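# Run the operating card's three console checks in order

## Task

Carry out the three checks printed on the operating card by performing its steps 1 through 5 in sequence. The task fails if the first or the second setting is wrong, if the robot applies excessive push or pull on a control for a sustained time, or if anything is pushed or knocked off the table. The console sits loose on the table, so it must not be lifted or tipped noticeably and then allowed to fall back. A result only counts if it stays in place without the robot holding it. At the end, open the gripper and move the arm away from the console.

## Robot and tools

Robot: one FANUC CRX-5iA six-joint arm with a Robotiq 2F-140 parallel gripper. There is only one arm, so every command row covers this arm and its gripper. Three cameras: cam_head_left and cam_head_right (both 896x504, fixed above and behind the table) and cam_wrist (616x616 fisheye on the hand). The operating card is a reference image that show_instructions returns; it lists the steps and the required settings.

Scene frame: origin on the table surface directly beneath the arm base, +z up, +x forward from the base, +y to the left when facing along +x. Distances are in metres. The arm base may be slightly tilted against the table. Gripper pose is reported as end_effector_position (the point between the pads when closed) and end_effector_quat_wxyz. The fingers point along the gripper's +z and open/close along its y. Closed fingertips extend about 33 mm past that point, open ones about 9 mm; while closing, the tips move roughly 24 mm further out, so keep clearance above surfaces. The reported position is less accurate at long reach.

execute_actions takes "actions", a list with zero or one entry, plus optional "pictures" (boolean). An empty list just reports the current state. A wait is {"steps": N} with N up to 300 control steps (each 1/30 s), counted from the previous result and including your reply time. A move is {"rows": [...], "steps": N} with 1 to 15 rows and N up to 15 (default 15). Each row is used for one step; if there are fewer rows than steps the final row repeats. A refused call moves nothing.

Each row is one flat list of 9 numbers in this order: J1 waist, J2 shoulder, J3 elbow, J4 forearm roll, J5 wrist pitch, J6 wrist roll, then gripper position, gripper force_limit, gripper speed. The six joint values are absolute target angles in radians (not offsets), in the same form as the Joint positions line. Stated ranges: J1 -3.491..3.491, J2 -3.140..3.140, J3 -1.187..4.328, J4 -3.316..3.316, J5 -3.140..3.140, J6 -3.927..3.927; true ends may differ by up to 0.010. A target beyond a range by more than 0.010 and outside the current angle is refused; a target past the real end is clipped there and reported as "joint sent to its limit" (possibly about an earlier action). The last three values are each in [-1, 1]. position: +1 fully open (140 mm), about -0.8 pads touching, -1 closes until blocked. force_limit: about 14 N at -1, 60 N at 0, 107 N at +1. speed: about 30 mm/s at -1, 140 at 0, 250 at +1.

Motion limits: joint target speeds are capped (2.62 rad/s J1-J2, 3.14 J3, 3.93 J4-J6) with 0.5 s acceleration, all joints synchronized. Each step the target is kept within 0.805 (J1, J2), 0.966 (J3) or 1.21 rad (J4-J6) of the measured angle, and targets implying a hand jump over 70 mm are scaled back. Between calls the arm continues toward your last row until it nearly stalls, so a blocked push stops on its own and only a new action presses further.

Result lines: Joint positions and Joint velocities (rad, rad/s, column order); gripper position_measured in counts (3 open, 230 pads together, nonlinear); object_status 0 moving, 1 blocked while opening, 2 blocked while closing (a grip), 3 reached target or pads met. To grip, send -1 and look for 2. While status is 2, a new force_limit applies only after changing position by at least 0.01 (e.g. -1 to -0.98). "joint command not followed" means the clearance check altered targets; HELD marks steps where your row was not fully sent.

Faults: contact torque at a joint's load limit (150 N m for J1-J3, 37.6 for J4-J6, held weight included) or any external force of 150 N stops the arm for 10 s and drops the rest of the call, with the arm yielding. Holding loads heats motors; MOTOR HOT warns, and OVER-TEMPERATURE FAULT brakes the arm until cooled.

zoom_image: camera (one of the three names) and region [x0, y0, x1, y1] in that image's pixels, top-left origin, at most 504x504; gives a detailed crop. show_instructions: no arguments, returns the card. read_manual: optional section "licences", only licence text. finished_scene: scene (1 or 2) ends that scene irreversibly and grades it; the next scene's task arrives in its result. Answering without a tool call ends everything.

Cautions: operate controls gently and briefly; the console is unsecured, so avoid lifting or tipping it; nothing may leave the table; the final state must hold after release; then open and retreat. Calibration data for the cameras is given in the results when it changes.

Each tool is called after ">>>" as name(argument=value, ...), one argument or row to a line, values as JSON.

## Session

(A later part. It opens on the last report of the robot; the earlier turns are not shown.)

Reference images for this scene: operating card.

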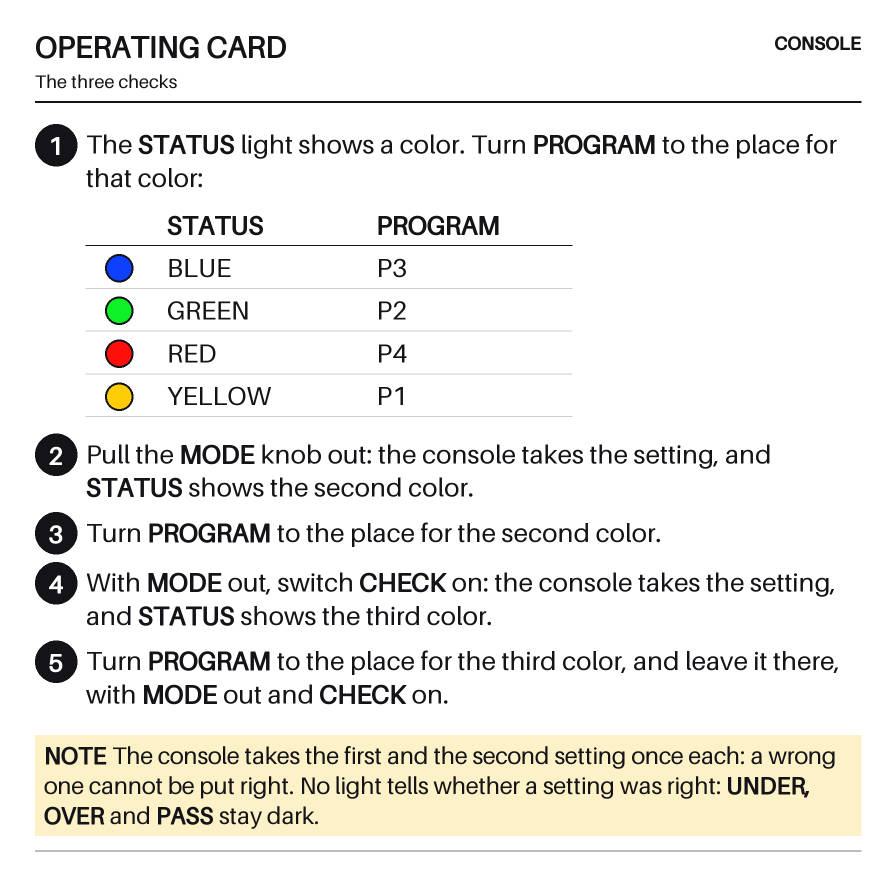

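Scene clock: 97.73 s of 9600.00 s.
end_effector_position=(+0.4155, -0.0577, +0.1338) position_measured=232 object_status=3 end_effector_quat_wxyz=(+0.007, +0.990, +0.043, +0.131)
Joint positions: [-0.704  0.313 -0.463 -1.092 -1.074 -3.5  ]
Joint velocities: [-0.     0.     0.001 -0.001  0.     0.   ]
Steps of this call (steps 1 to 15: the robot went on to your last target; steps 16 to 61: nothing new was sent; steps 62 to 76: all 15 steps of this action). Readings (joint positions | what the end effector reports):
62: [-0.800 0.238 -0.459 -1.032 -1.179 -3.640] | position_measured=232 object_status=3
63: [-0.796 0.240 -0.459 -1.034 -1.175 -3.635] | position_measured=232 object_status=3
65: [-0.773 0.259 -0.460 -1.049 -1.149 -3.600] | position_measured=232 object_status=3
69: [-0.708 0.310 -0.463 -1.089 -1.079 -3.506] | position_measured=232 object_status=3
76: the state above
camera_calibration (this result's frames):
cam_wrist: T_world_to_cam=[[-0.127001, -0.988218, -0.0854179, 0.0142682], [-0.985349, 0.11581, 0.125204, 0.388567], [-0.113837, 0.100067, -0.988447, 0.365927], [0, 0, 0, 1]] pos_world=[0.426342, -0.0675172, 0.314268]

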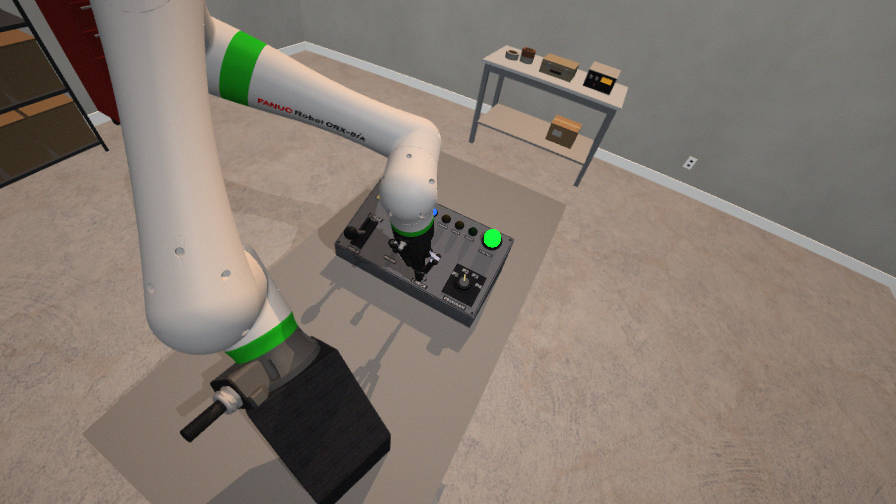

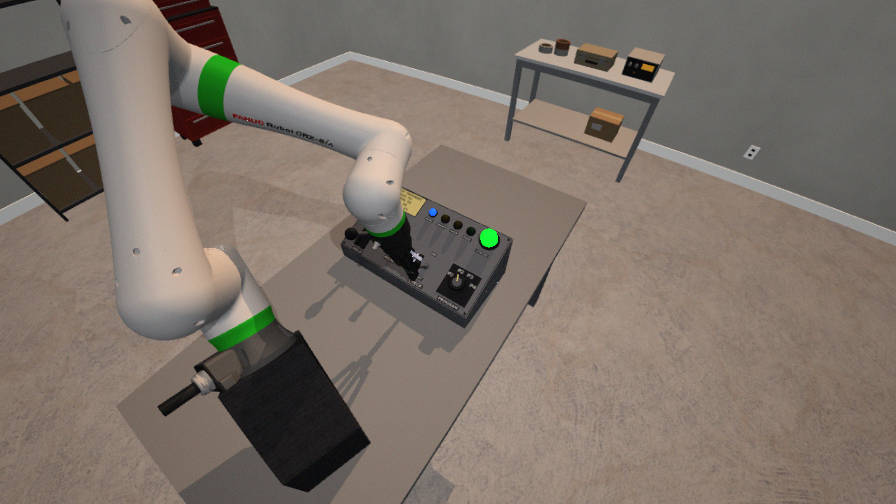

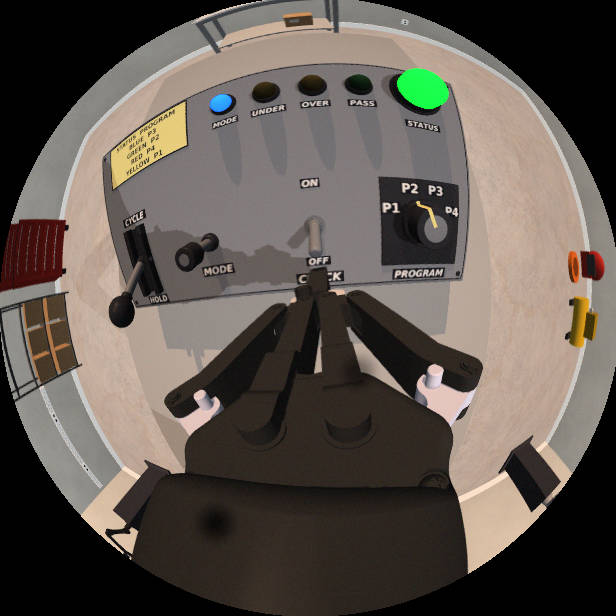

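>>> execute_actions(
  actions=[
    {"rows":[[-0.684,0.319,-0.414,-1.08,-1.082,-3.5,-0.85,-0.5,0]],"steps":10},
  ],
  pictures=false,
)

>>> execute_actions(
  actions=[
    {"rows":[[-0.676,0.325,-0.388,-1.074,-1.086,-3.52,-0.85,-0.5,0],[-0.676,0.325,-0.388,-1.074,-1.086,-3.52,-0.85,-0.5,0],[-0.676,0.325,-0.388,-1.074,-1.086,-3.52,-0.85,-0.5,0],[-0.676,0.325,-0.388,-1.074,-1.086,-3.52,-0.85,-0.5,0],[-0.676,0.325,-0.388,-1.074,-1.086,-3.52,-0.85,-0.5,0],[-0.668,0.3315,-0.3625,-1.0686,-1.09,-3.54,-0.85,-0.5,0]],"steps":15},
  ],
)

Scene clock: 102.13 s of 9600.00 s.
end_effector_position=(+0.4375, -0.0562, +0.1401) position_measured=232 object_status=3 end_effector_quat_wxyz=(+0.010, +0.989, +0.068, +0.130)
Joint positions: [-0.684  0.319 -0.414 -1.08  -1.082 -3.5  ]
Joint velocities: [ 0.001  0.     0.001  0.    -0.     0.   ]
Steps of this call (steps 1 to 15: the robot went on to your last target; steps 16 to 90: nothing new was sent; then 1.07 s passed at rest; steps 91 to 100: all 10 steps of this action). Readings (joint positions | what the end effector reports):
91: [-0.704 0.313 -0.463 -1.092 -1.074 -3.500] | position_measured=232 object_status=3
92: [-0.703 0.314 -0.459 -1.091 -1.074 -3.500] | position_measured=232 object_status=3
94: [-0.692 0.317 -0.432 -1.085 -1.078 -3.500] | position_measured=232 object_status=3
98: [-0.684 0.319 -0.414 -1.080 -1.082 -3.500] | position_measured=232 object_status=3
100: the state above

Scene clock: 102.63 s of 9600.00 s.
end_effector_position=(+0.4596, -0.0560, +0.1461) position_measured=232 object_status=3 end_effector_quat_wxyz=(+0.010, +0.989, +0.071, +0.130)
Joint positions: [-0.668  0.332 -0.362 -1.069 -1.09  -3.54 ]
Joint velocities: [ 0.    -0.001  0.001 -0.     0.003 -0.   ]
Steps of this call (steps 1 to 15: all 15 steps of this action). Readings (joint positions | what the end effector reports):
1: [-0.684 0.319 -0.414 -1.080 -1.082 -3.500] | position_measured=232 object_status=3
2: [-0.683 0.320 -0.410 -1.079 -1.083 -3.503] | position_measured=232 object_status=3
4: [-0.677 0.324 -0.391 -1.075 -1.085 -3.517] | position_measured=232 object_status=3
8: [-0.672 0.329 -0.374 -1.070 -1.089 -3.531] | position_measured=232 object_status=3
15: the state above
camera_calibration (this result's frames):
cam_wrist: T_world_to_cam=[[-0.0720397, -0.994897, -0.0706384, -0.00522514], [-0.990107, 0.0627833, 0.125484, 0.429505], [-0.120409, 0.0789794, -0.989578, 0.384893], [0, 0, 0, 1]] pos_world=[0.471224, -0.0625628, 0.326616]

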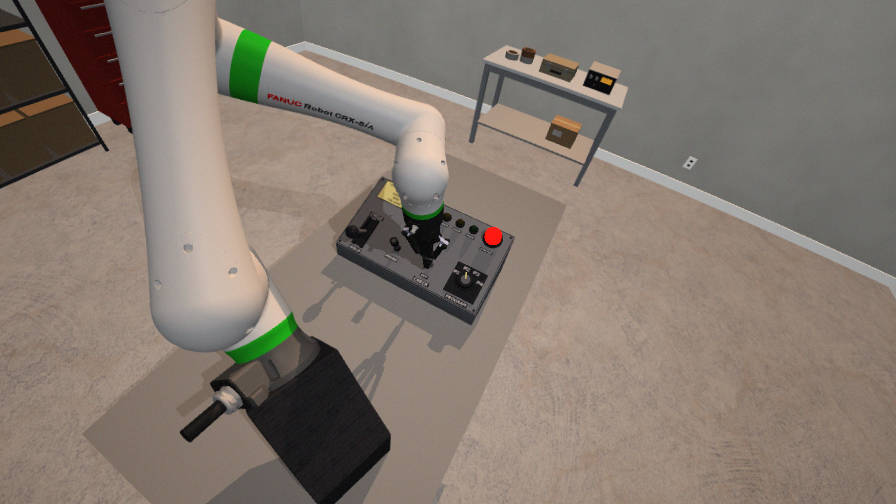

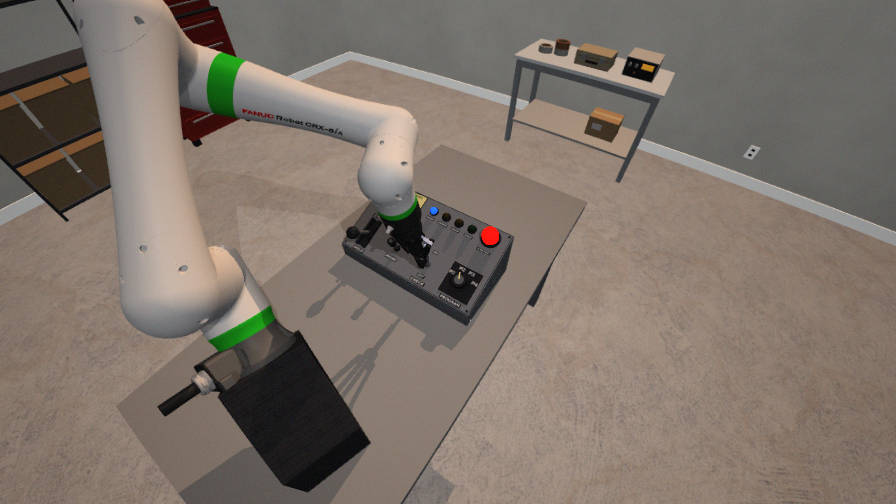

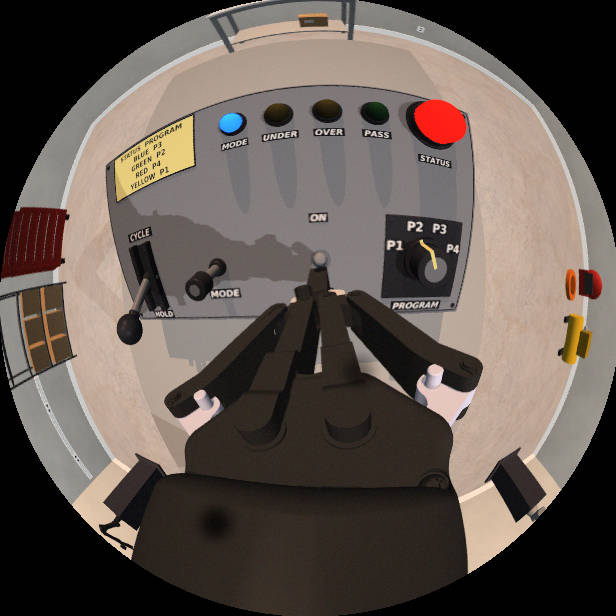

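>>> execute_actions(
  actions=[
    {"rows":[[-0.775,0.245,-0.385,-1.01,-1.195,-3.4,-0.85,-0.5,0]],"steps":13},
  ],
  pictures=false,
)

>>> execute_actions(
  actions=[
    {"rows":[[-0.8824,0.5967,-0.153,-0.9878,-1.2,-2.2,0.05,-0.5,0]],"steps":15},
  ],
  pictures=false,
)

>>> execute_actions(
  actions=[
    {"steps":18},
  ],
  pictures=false,
)

>>> execute_actions(
  actions=[
    {"rows":[[-0.7981,0.6666,-0.1592,-1.0616,-1.1105,-2.2,0.05,-0.5,0]],"steps":15},
  ],
)

>>> zoom_image(
  camera="cam_wrist",
  region=[220,200,420,360],
)

Scene clock: 107.90 s of 9600.00 s.
end_effector_position=(+0.4336, -0.0532, +0.1981) position_measured=232 object_status=3 end_effector_quat_wxyz=(+0.018, +0.980, +0.145, +0.134)
Joint positions: [-0.775  0.245 -0.385 -1.01  -1.195 -3.4  ]
Joint velocities: [-0.    -0.    -0.001  0.001 -0.001  0.001]
Steps of this call (steps 1 to 15: the robot went on to your last target; steps 16 to 90: nothing new was sent; then 1.83 s passed at rest; steps 91 to 103: all 13 steps of this action). Readings (joint positions | what the end effector reports):
91: [-0.668 0.331 -0.363 -1.068 -1.090 -3.540] | position_measured=232 object_status=3
92: [-0.671 0.329 -0.363 -1.067 -1.093 -3.536] | position_measured=232 object_status=3
94: [-0.694 0.310 -0.368 -1.054 -1.116 -3.504] | position_measured=232 object_status=3
98: [-0.767 0.251 -0.383 -1.014 -1.187 -3.410] | position_measured=232 object_status=3
103: the state above

Scene clock: 108.40 s of 9600.00 s.
end_effector_position=(+0.4525, -0.1365, +0.1952) position_measured=129 object_status=0 end_effector_quat_wxyz=(+0.063, +0.875, +0.466, +0.116)
Joint positions: [-0.845  0.477 -0.23  -0.995 -1.198 -2.615]
Joint velocities: [-0.219  0.702  0.455  0.045 -0.01   2.414]
Steps of this call (steps 1 to 15: all 15 steps of this action). Readings (joint positions | what the end effector reports):
1: [-0.775 0.245 -0.385 -1.010 -1.195 -3.400] | position_measured=232 object_status=0
2: [-0.775 0.247 -0.384 -1.010 -1.195 -3.394] | position_measured=230 object_status=0
4: [-0.779 0.258 -0.376 -1.009 -1.195 -3.359] | position_measured=212 object_status=0
8: [-0.794 0.311 -0.339 -1.006 -1.196 -3.183] | position_measured=182 object_status=0
15: the state above

Scene clock: 109.00 s of 9600.00 s.
end_effector_position=(+0.4539, -0.1822, +0.1891) position_measured=123 object_status=3 end_effector_quat_wxyz=(+0.081, +0.777, +0.616, +0.102)
Joint positions: [-0.882  0.597 -0.153 -0.988 -1.2   -2.2  ]
Joint velocities: [-0.001  0.001 -0.     0.    -0.     0.   ]
Steps of this call (steps 1 to 18: the robot went on to your last target). Readings (joint positions | what the end effector reports):
1: [-0.852 0.500 -0.216 -0.994 -1.199 -2.536] | position_measured=124 object_status=0
2: [-0.859 0.521 -0.202 -0.993 -1.199 -2.464] | position_measured=123 object_status=0
4: [-0.869 0.555 -0.180 -0.991 -1.199 -2.346] | position_measured=123 object_status=0
8: [-0.881 0.592 -0.156 -0.988 -1.200 -2.215] | position_measured=123 object_status=3
18: the state above

Scene clock: 109.50 s of 9600.00 s.
end_effector_position=(+0.4688, -0.1816, +0.1303) position_measured=123 object_status=3 end_effector_quat_wxyz=(+0.079, +0.788, +0.601, +0.103)
Joint positions: [-0.798  0.667 -0.159 -1.062 -1.111 -2.2  ]
Joint velocities: [-0.     0.     0.    -0.001  0.    -0.   ]
Steps of this call (steps 1 to 15: all 15 steps of this action). Readings (joint positions | what the end effector reports):
1: [-0.882 0.597 -0.153 -0.988 -1.200 -2.200] | position_measured=123 object_status=3
2: [-0.880 0.600 -0.153 -0.990 -1.197 -2.200] | position_measured=123 object_status=3
4: [-0.856 0.619 -0.154 -1.012 -1.171 -2.200] | position_measured=123 object_status=3
8: [-0.800 0.666 -0.159 -1.060 -1.113 -2.200] | position_measured=123 object_status=3
15: the state above
camera_calibration (this result's frames):
cam_wrist: T_world_to_cam=[[0.860133, -0.478601, 0.176385, -0.505968], [-0.509542, -0.821955, 0.254474, 0.0456846], [0.0231889, -0.308757, -0.950858, 0.237558], [0, 0, 0, 1]] pos_world=[0.452969, -0.131258, 0.303503]

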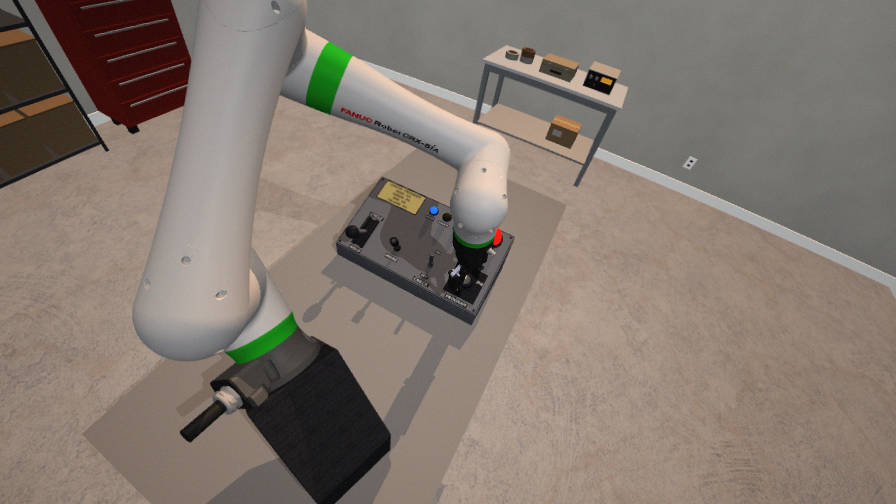

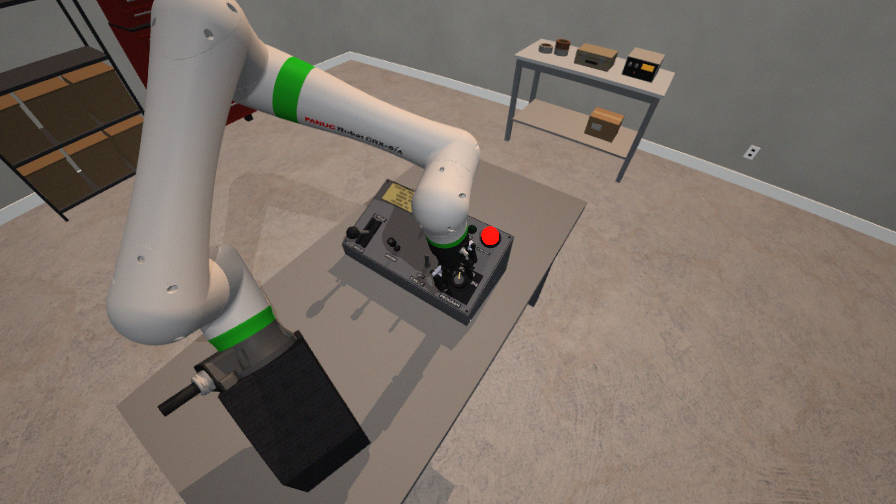

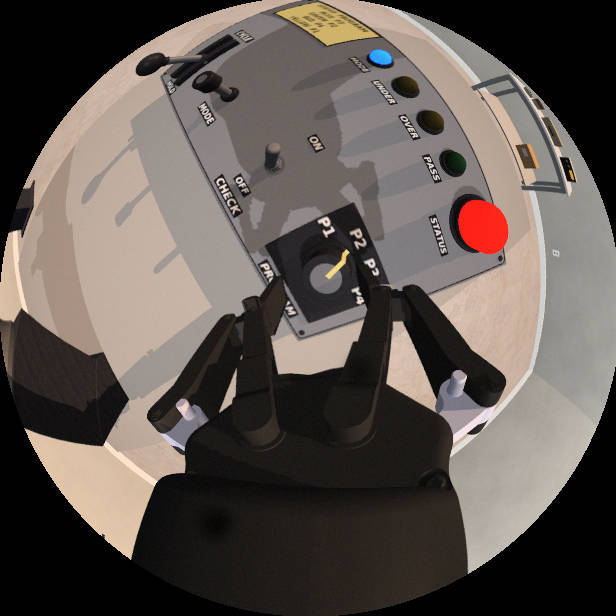

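Region (220, 200, 420, 360) of cam_wrist's 616x616 image, scaled by 2.520, with more detail than that image has; it fills the top 403 rows of this view, and the rest is white.

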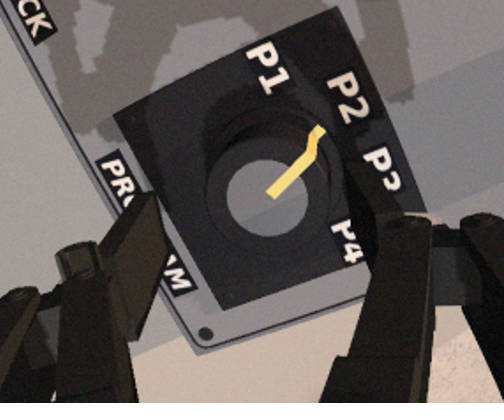

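>>> execute_actions(
  actions=[
    {"rows":[[-0.7934,0.6704,-0.144,-1.0583,-1.113,-2.2,-0.1,-0.5,-0.5]],"steps":12},
  ],
)

>>> zoom_image(
  camera="cam_wrist",
  region=[220,200,420,360],
)

Scene clock: 113.80 s of 9600.00 s.
end_effector_position=(+0.4748, -0.1827, +0.1316) position_measured=141 object_status=0 end_effector_quat_wxyz=(+0.080, +0.784, +0.607, +0.102)
Joint positions: [-0.793  0.67  -0.144 -1.058 -1.113 -2.2  ]
Joint velocities: [-0. -0. -0. -0. -0. -0.]
Steps of this call (steps 1 to 15: the robot went on to your last target; steps 16 to 90: nothing new was sent; then 0.90 s passed at rest; steps 91 to 102: all 12 steps of this action). Readings (joint positions | what the end effector reports):
91: [-0.798 0.667 -0.159 -1.062 -1.110 -2.200] | position_measured=123 object_status=0
92: [-0.797 0.668 -0.156 -1.061 -1.111 -2.200] | position_measured=125 object_status=0
94: [-0.794 0.670 -0.145 -1.059 -1.112 -2.200] | position_measured=134 object_status=0
98: [-0.793 0.670 -0.144 -1.058 -1.113 -2.200] | position_measured=141 object_status=0
102: the state above
camera_calibration (this result's frames):
cam_wrist: T_world_to_cam=[[0.866268, -0.466969, 0.177539, -0.5129], [-0.498886, -0.82732, 0.258174, 0.0410022], [0.0263227, -0.31222, -0.949645, 0.235973], [0, 0, 0, 1]] pos_world=[0.458553, -0.131911, 0.304565]

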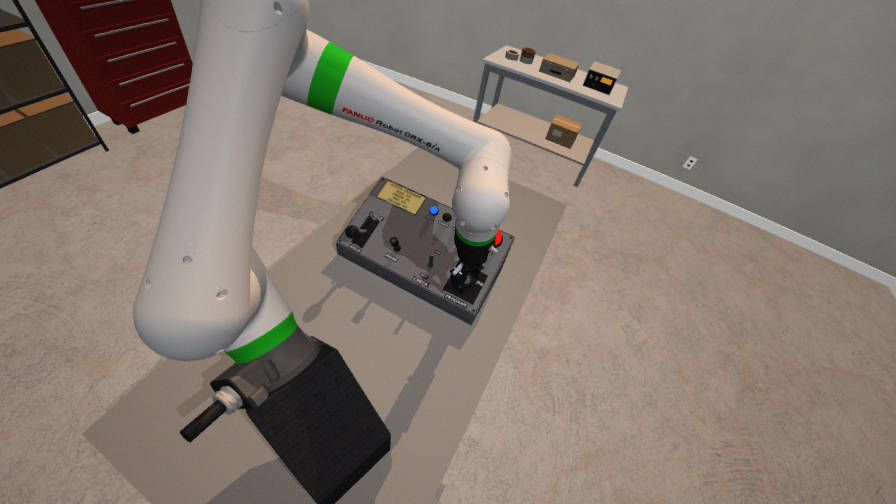

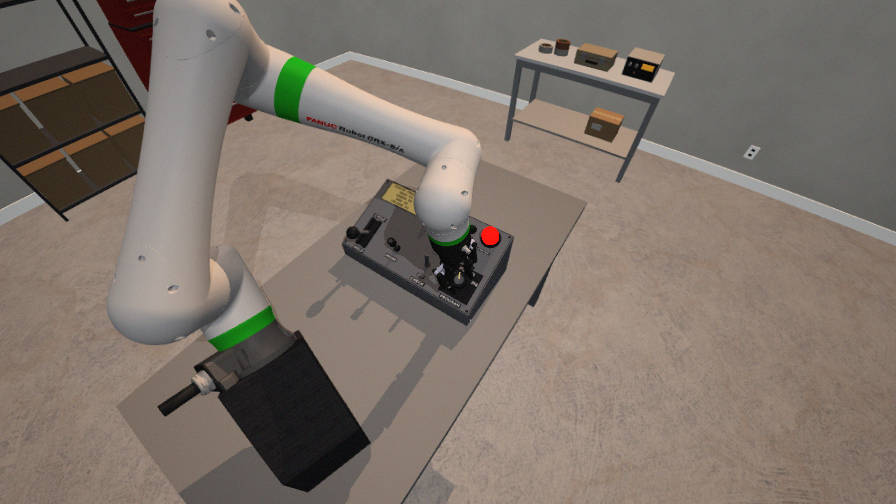

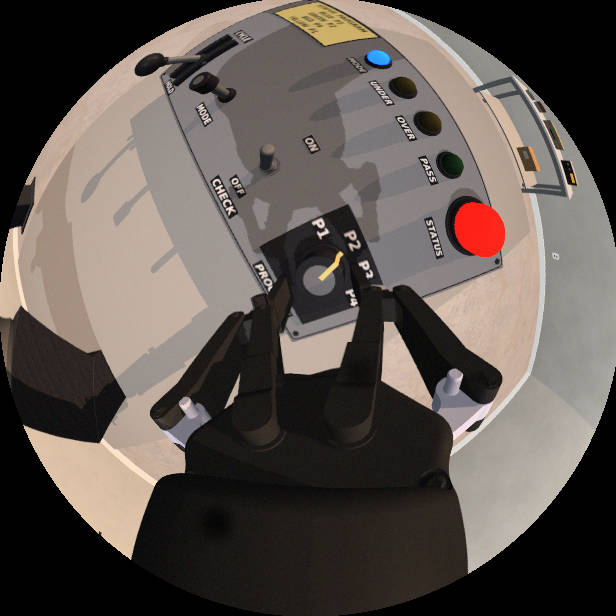

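Region (220, 200, 420, 360) of cam_wrist's 616x616 image, scaled by 2.520, with more detail than that image has; it fills the top 403 rows of this view, and the rest is white.

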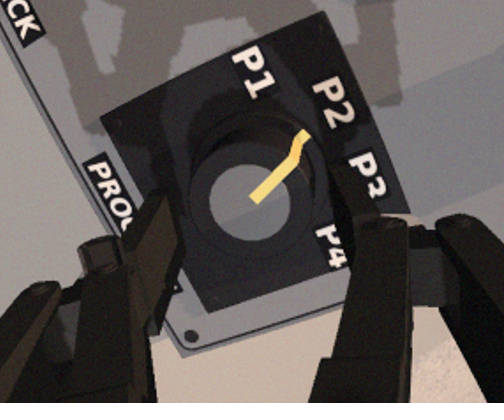

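>>> execute_actions(
  actions=[
    {"rows":[[-0.7934,0.6704,-0.144,-1.0583,-1.113,-2.2,-1,-0.5,-0.5]],"steps":13},
  ],
  pictures=false,
)

>>> execute_actions(
  actions=[
    {"rows":[[-0.7934,0.6577,-0.1607,-1.0583,-1.113,-3.72,-1,-0.5,-0.5]],"steps":15},
  ],
  pictures=false,
)

>>> execute_actions(
  actions=[
    {"steps":17},
  ],
  pictures=false,
)

>>> execute_actions(
  actions=[
    {"rows":[[-0.7934,0.6577,-0.1607,-1.0583,-1.113,-3.72,0,-0.5,0]],"steps":9},
  ],
  pictures=false,
)

>>> execute_actions(
  actions=[
    {"rows":[[-0.962,0.518,-0.1485,-0.911,-1.291,-3.72,0,-0.5,0]],"steps":15},
  ],
)

>>> zoom_image(
  camera="cam_wrist",
  region=[120,120,420,330],
)

Scene clock: 120.07 s of 9600.00 s.
end_effector_position=(+0.4751, -0.1828, +0.1317) position_measured=165 object_status=0 end_effector_quat_wxyz=(+0.080, +0.784, +0.607, +0.102)
Joint positions: [-0.793  0.67  -0.144 -1.058 -1.113 -2.2  ]
Joint velocities: [ 0.     0.001  0.     0.     0.001 -0.   ]
Steps of this call (steps 1 to 15: the robot went on to your last target; steps 16 to 90: nothing new was sent; then 2.83 s passed at rest; steps 91 to 103: all 13 steps of this action). Readings (joint positions | what the end effector reports):
91: [-0.793 0.670 -0.144 -1.058 -1.113 -2.200] | position_measured=141 object_status=0
92: [-0.793 0.670 -0.144 -1.058 -1.113 -2.200] | position_measured=144 object_status=0
94: [-0.793 0.670 -0.144 -1.058 -1.113 -2.200] | position_measured=153 object_status=0
98: [-0.793 0.670 -0.144 -1.058 -1.113 -2.200] | position_measured=165 object_status=0
103: the state above

Scene clock: 120.57 s of 9600.00 s.
end_effector_position=(+0.4715, -0.1795, +0.1315) position_measured=166 object_status=2 end_effector_quat_wxyz=(+0.029, +0.965, +0.227, +0.125)
Joint positions: [-0.793  0.662 -0.155 -1.058 -1.113 -3.052]
Joint velocities: [-0.    -0.025 -0.03   0.    -0.01  -3.151]
Steps of this call (steps 1 to 15: all 15 steps of this action). Readings (joint positions | what the end effector reports):
1: [-0.793 0.670 -0.144 -1.058 -1.113 -2.200] | position_measured=165 object_status=2
2: [-0.793 0.670 -0.144 -1.058 -1.113 -2.205] | position_measured=165 object_status=2
4: [-0.793 0.670 -0.144 -1.058 -1.113 -2.241] | position_measured=165 object_status=2
8: [-0.793 0.668 -0.147 -1.058 -1.113 -2.417] | position_measured=165 object_status=2
15: the state above

Scene clock: 121.13 s of 9600.00 s.
end_effector_position=(+0.4699, -0.1780, +0.1317) position_measured=167 object_status=2 end_effector_quat_wxyz=(-0.013, +0.986, -0.102, +0.128)
Joint positions: [-0.793  0.658 -0.161 -1.058 -1.113 -3.72 ]
Joint velocities: [ 0.001  0.    -0.     0.001 -0.    -0.001]
Steps of this call (steps 1 to 17: the robot went on to your last target). Readings (joint positions | what the end effector reports):
1: [-0.793 0.662 -0.156 -1.058 -1.114 -3.155] | position_measured=166 object_status=2
2: [-0.793 0.661 -0.157 -1.058 -1.114 -3.250] | position_measured=167 object_status=2
4: [-0.793 0.660 -0.158 -1.058 -1.114 -3.413] | position_measured=167 object_status=2
8: [-0.793 0.658 -0.160 -1.059 -1.114 -3.635] | position_measured=167 object_status=2
17: the state above

Scene clock: 121.43 s of 9600.00 s.
end_effector_position=(+0.4696, -0.1780, +0.1315) position_measured=129 object_status=0 end_effector_quat_wxyz=(-0.013, +0.986, -0.102, +0.128)
Joint positions: [-0.793  0.658 -0.161 -1.058 -1.113 -3.72 ]
Joint velocities: [-0.    -0.002 -0.    -0.001 -0.005 -0.001]
Steps of this call (steps 1 to 9: all 9 steps of this action). Readings (joint positions | what the end effector reports):
1: [-0.793 0.658 -0.161 -1.058 -1.113 -3.720] | position_measured=167 object_status=0
2: [-0.793 0.658 -0.161 -1.058 -1.112 -3.720] | position_measured=167 object_status=0
4: [-0.793 0.658 -0.161 -1.057 -1.112 -3.720] | position_measured=148 object_status=0
8: [-0.793 0.658 -0.161 -1.058 -1.112 -3.720] | position_measured=129 object_status=0
9: the state above

Scene clock: 121.93 s of 9600.00 s.
end_effector_position=(+0.4315, -0.1785, +0.2475) position_measured=129 object_status=3 end_effector_quat_wxyz=(-0.003, +0.989, -0.071, +0.126)
Joint positions: [-0.962  0.518 -0.149 -0.911 -1.291 -3.72 ]
Joint velocities: [-0.    -0.    -0.     0.001 -0.001  0.   ]
Steps of this call (steps 1 to 15: all 15 steps of this action). Readings (joint positions | what the end effector reports):
1: [-0.793 0.658 -0.161 -1.058 -1.113 -3.720] | position_measured=129 object_status=0
2: [-0.796 0.655 -0.161 -1.056 -1.117 -3.720] | position_measured=129 object_status=0
4: [-0.820 0.635 -0.159 -1.035 -1.142 -3.720] | position_measured=129 object_status=0
8: [-0.909 0.561 -0.152 -0.957 -1.236 -3.720] | position_measured=129 object_status=3
15: the state above
camera_calibration (this result's frames):
cam_wrist: T_world_to_cam=[[-0.343015, -0.930275, -0.130108, 0.0212804], [-0.934846, 0.324569, 0.143939, 0.41497], [-0.0916741, 0.171005, -0.980996, 0.493437], [0, 0, 0, 1]] pos_world=[0.440468, -0.19927, 0.427098]

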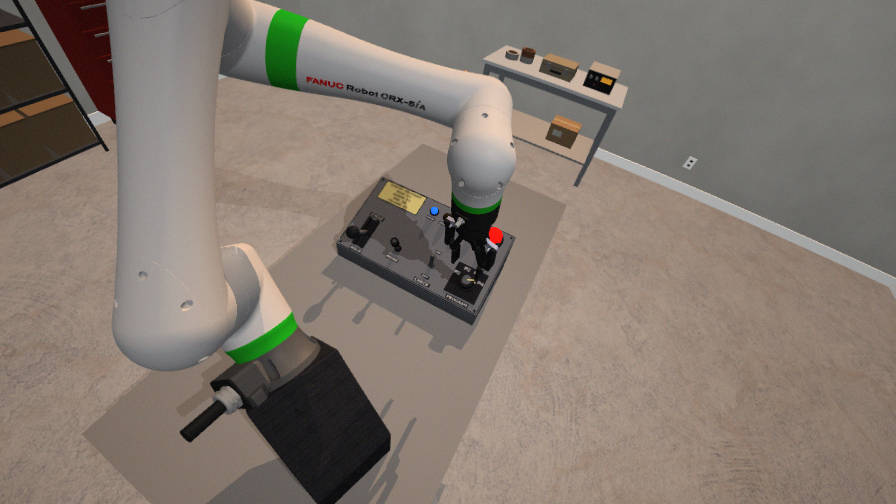

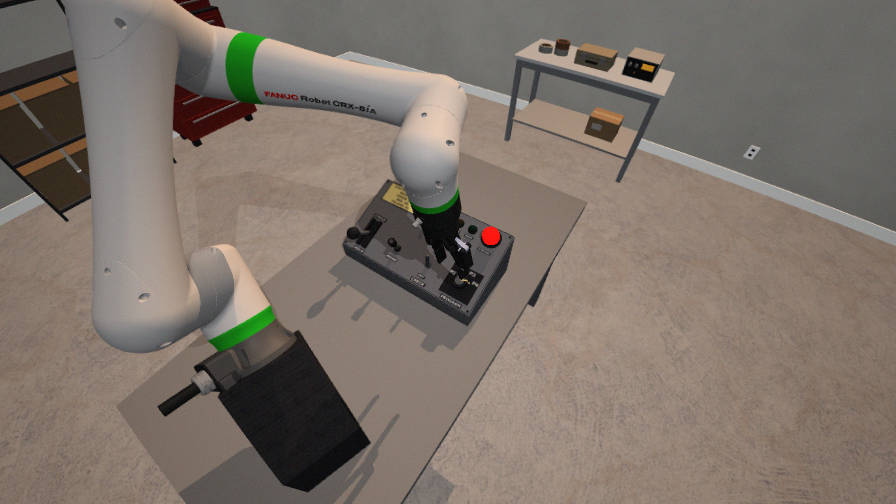

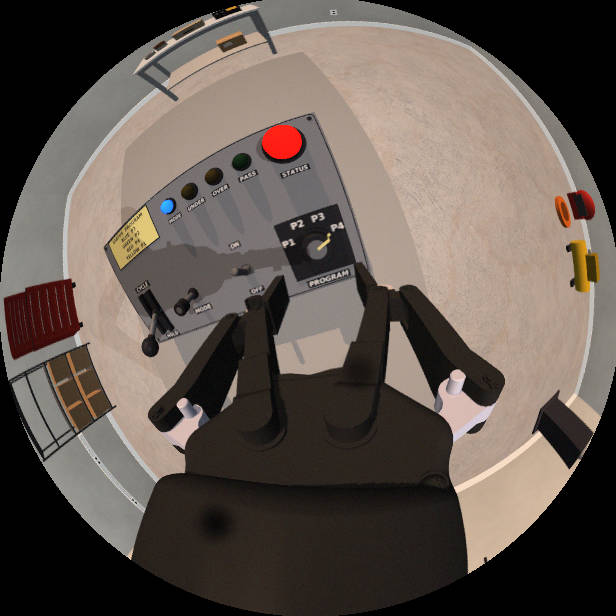

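Region (120, 120, 420, 330) of cam_wrist's 616x616 image, scaled by 1.680, with more detail than that image has; it fills the top 353 rows of this view, and the rest is white.

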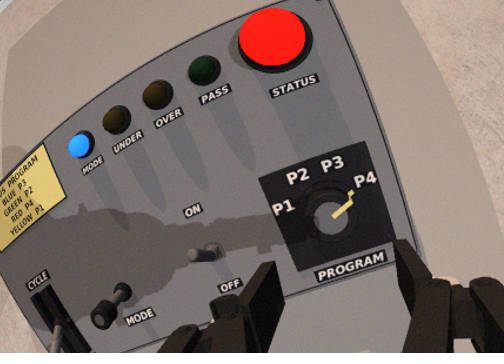

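>>> zoom_image(
  camera="cam_head_left",
  region=[380,225,470,295],
)

Region (380, 225, 470, 295) of cam_head_left's 896x504 image, scaled by 5.600, with more detail than that image has.

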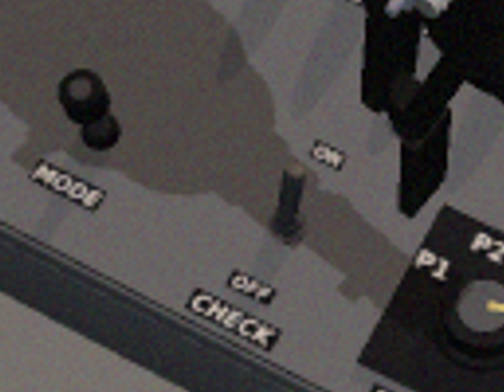

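The toggle is tilted to ON.

>>> finished_scene(
  scene=2,
)

The scene is finished: the task was done.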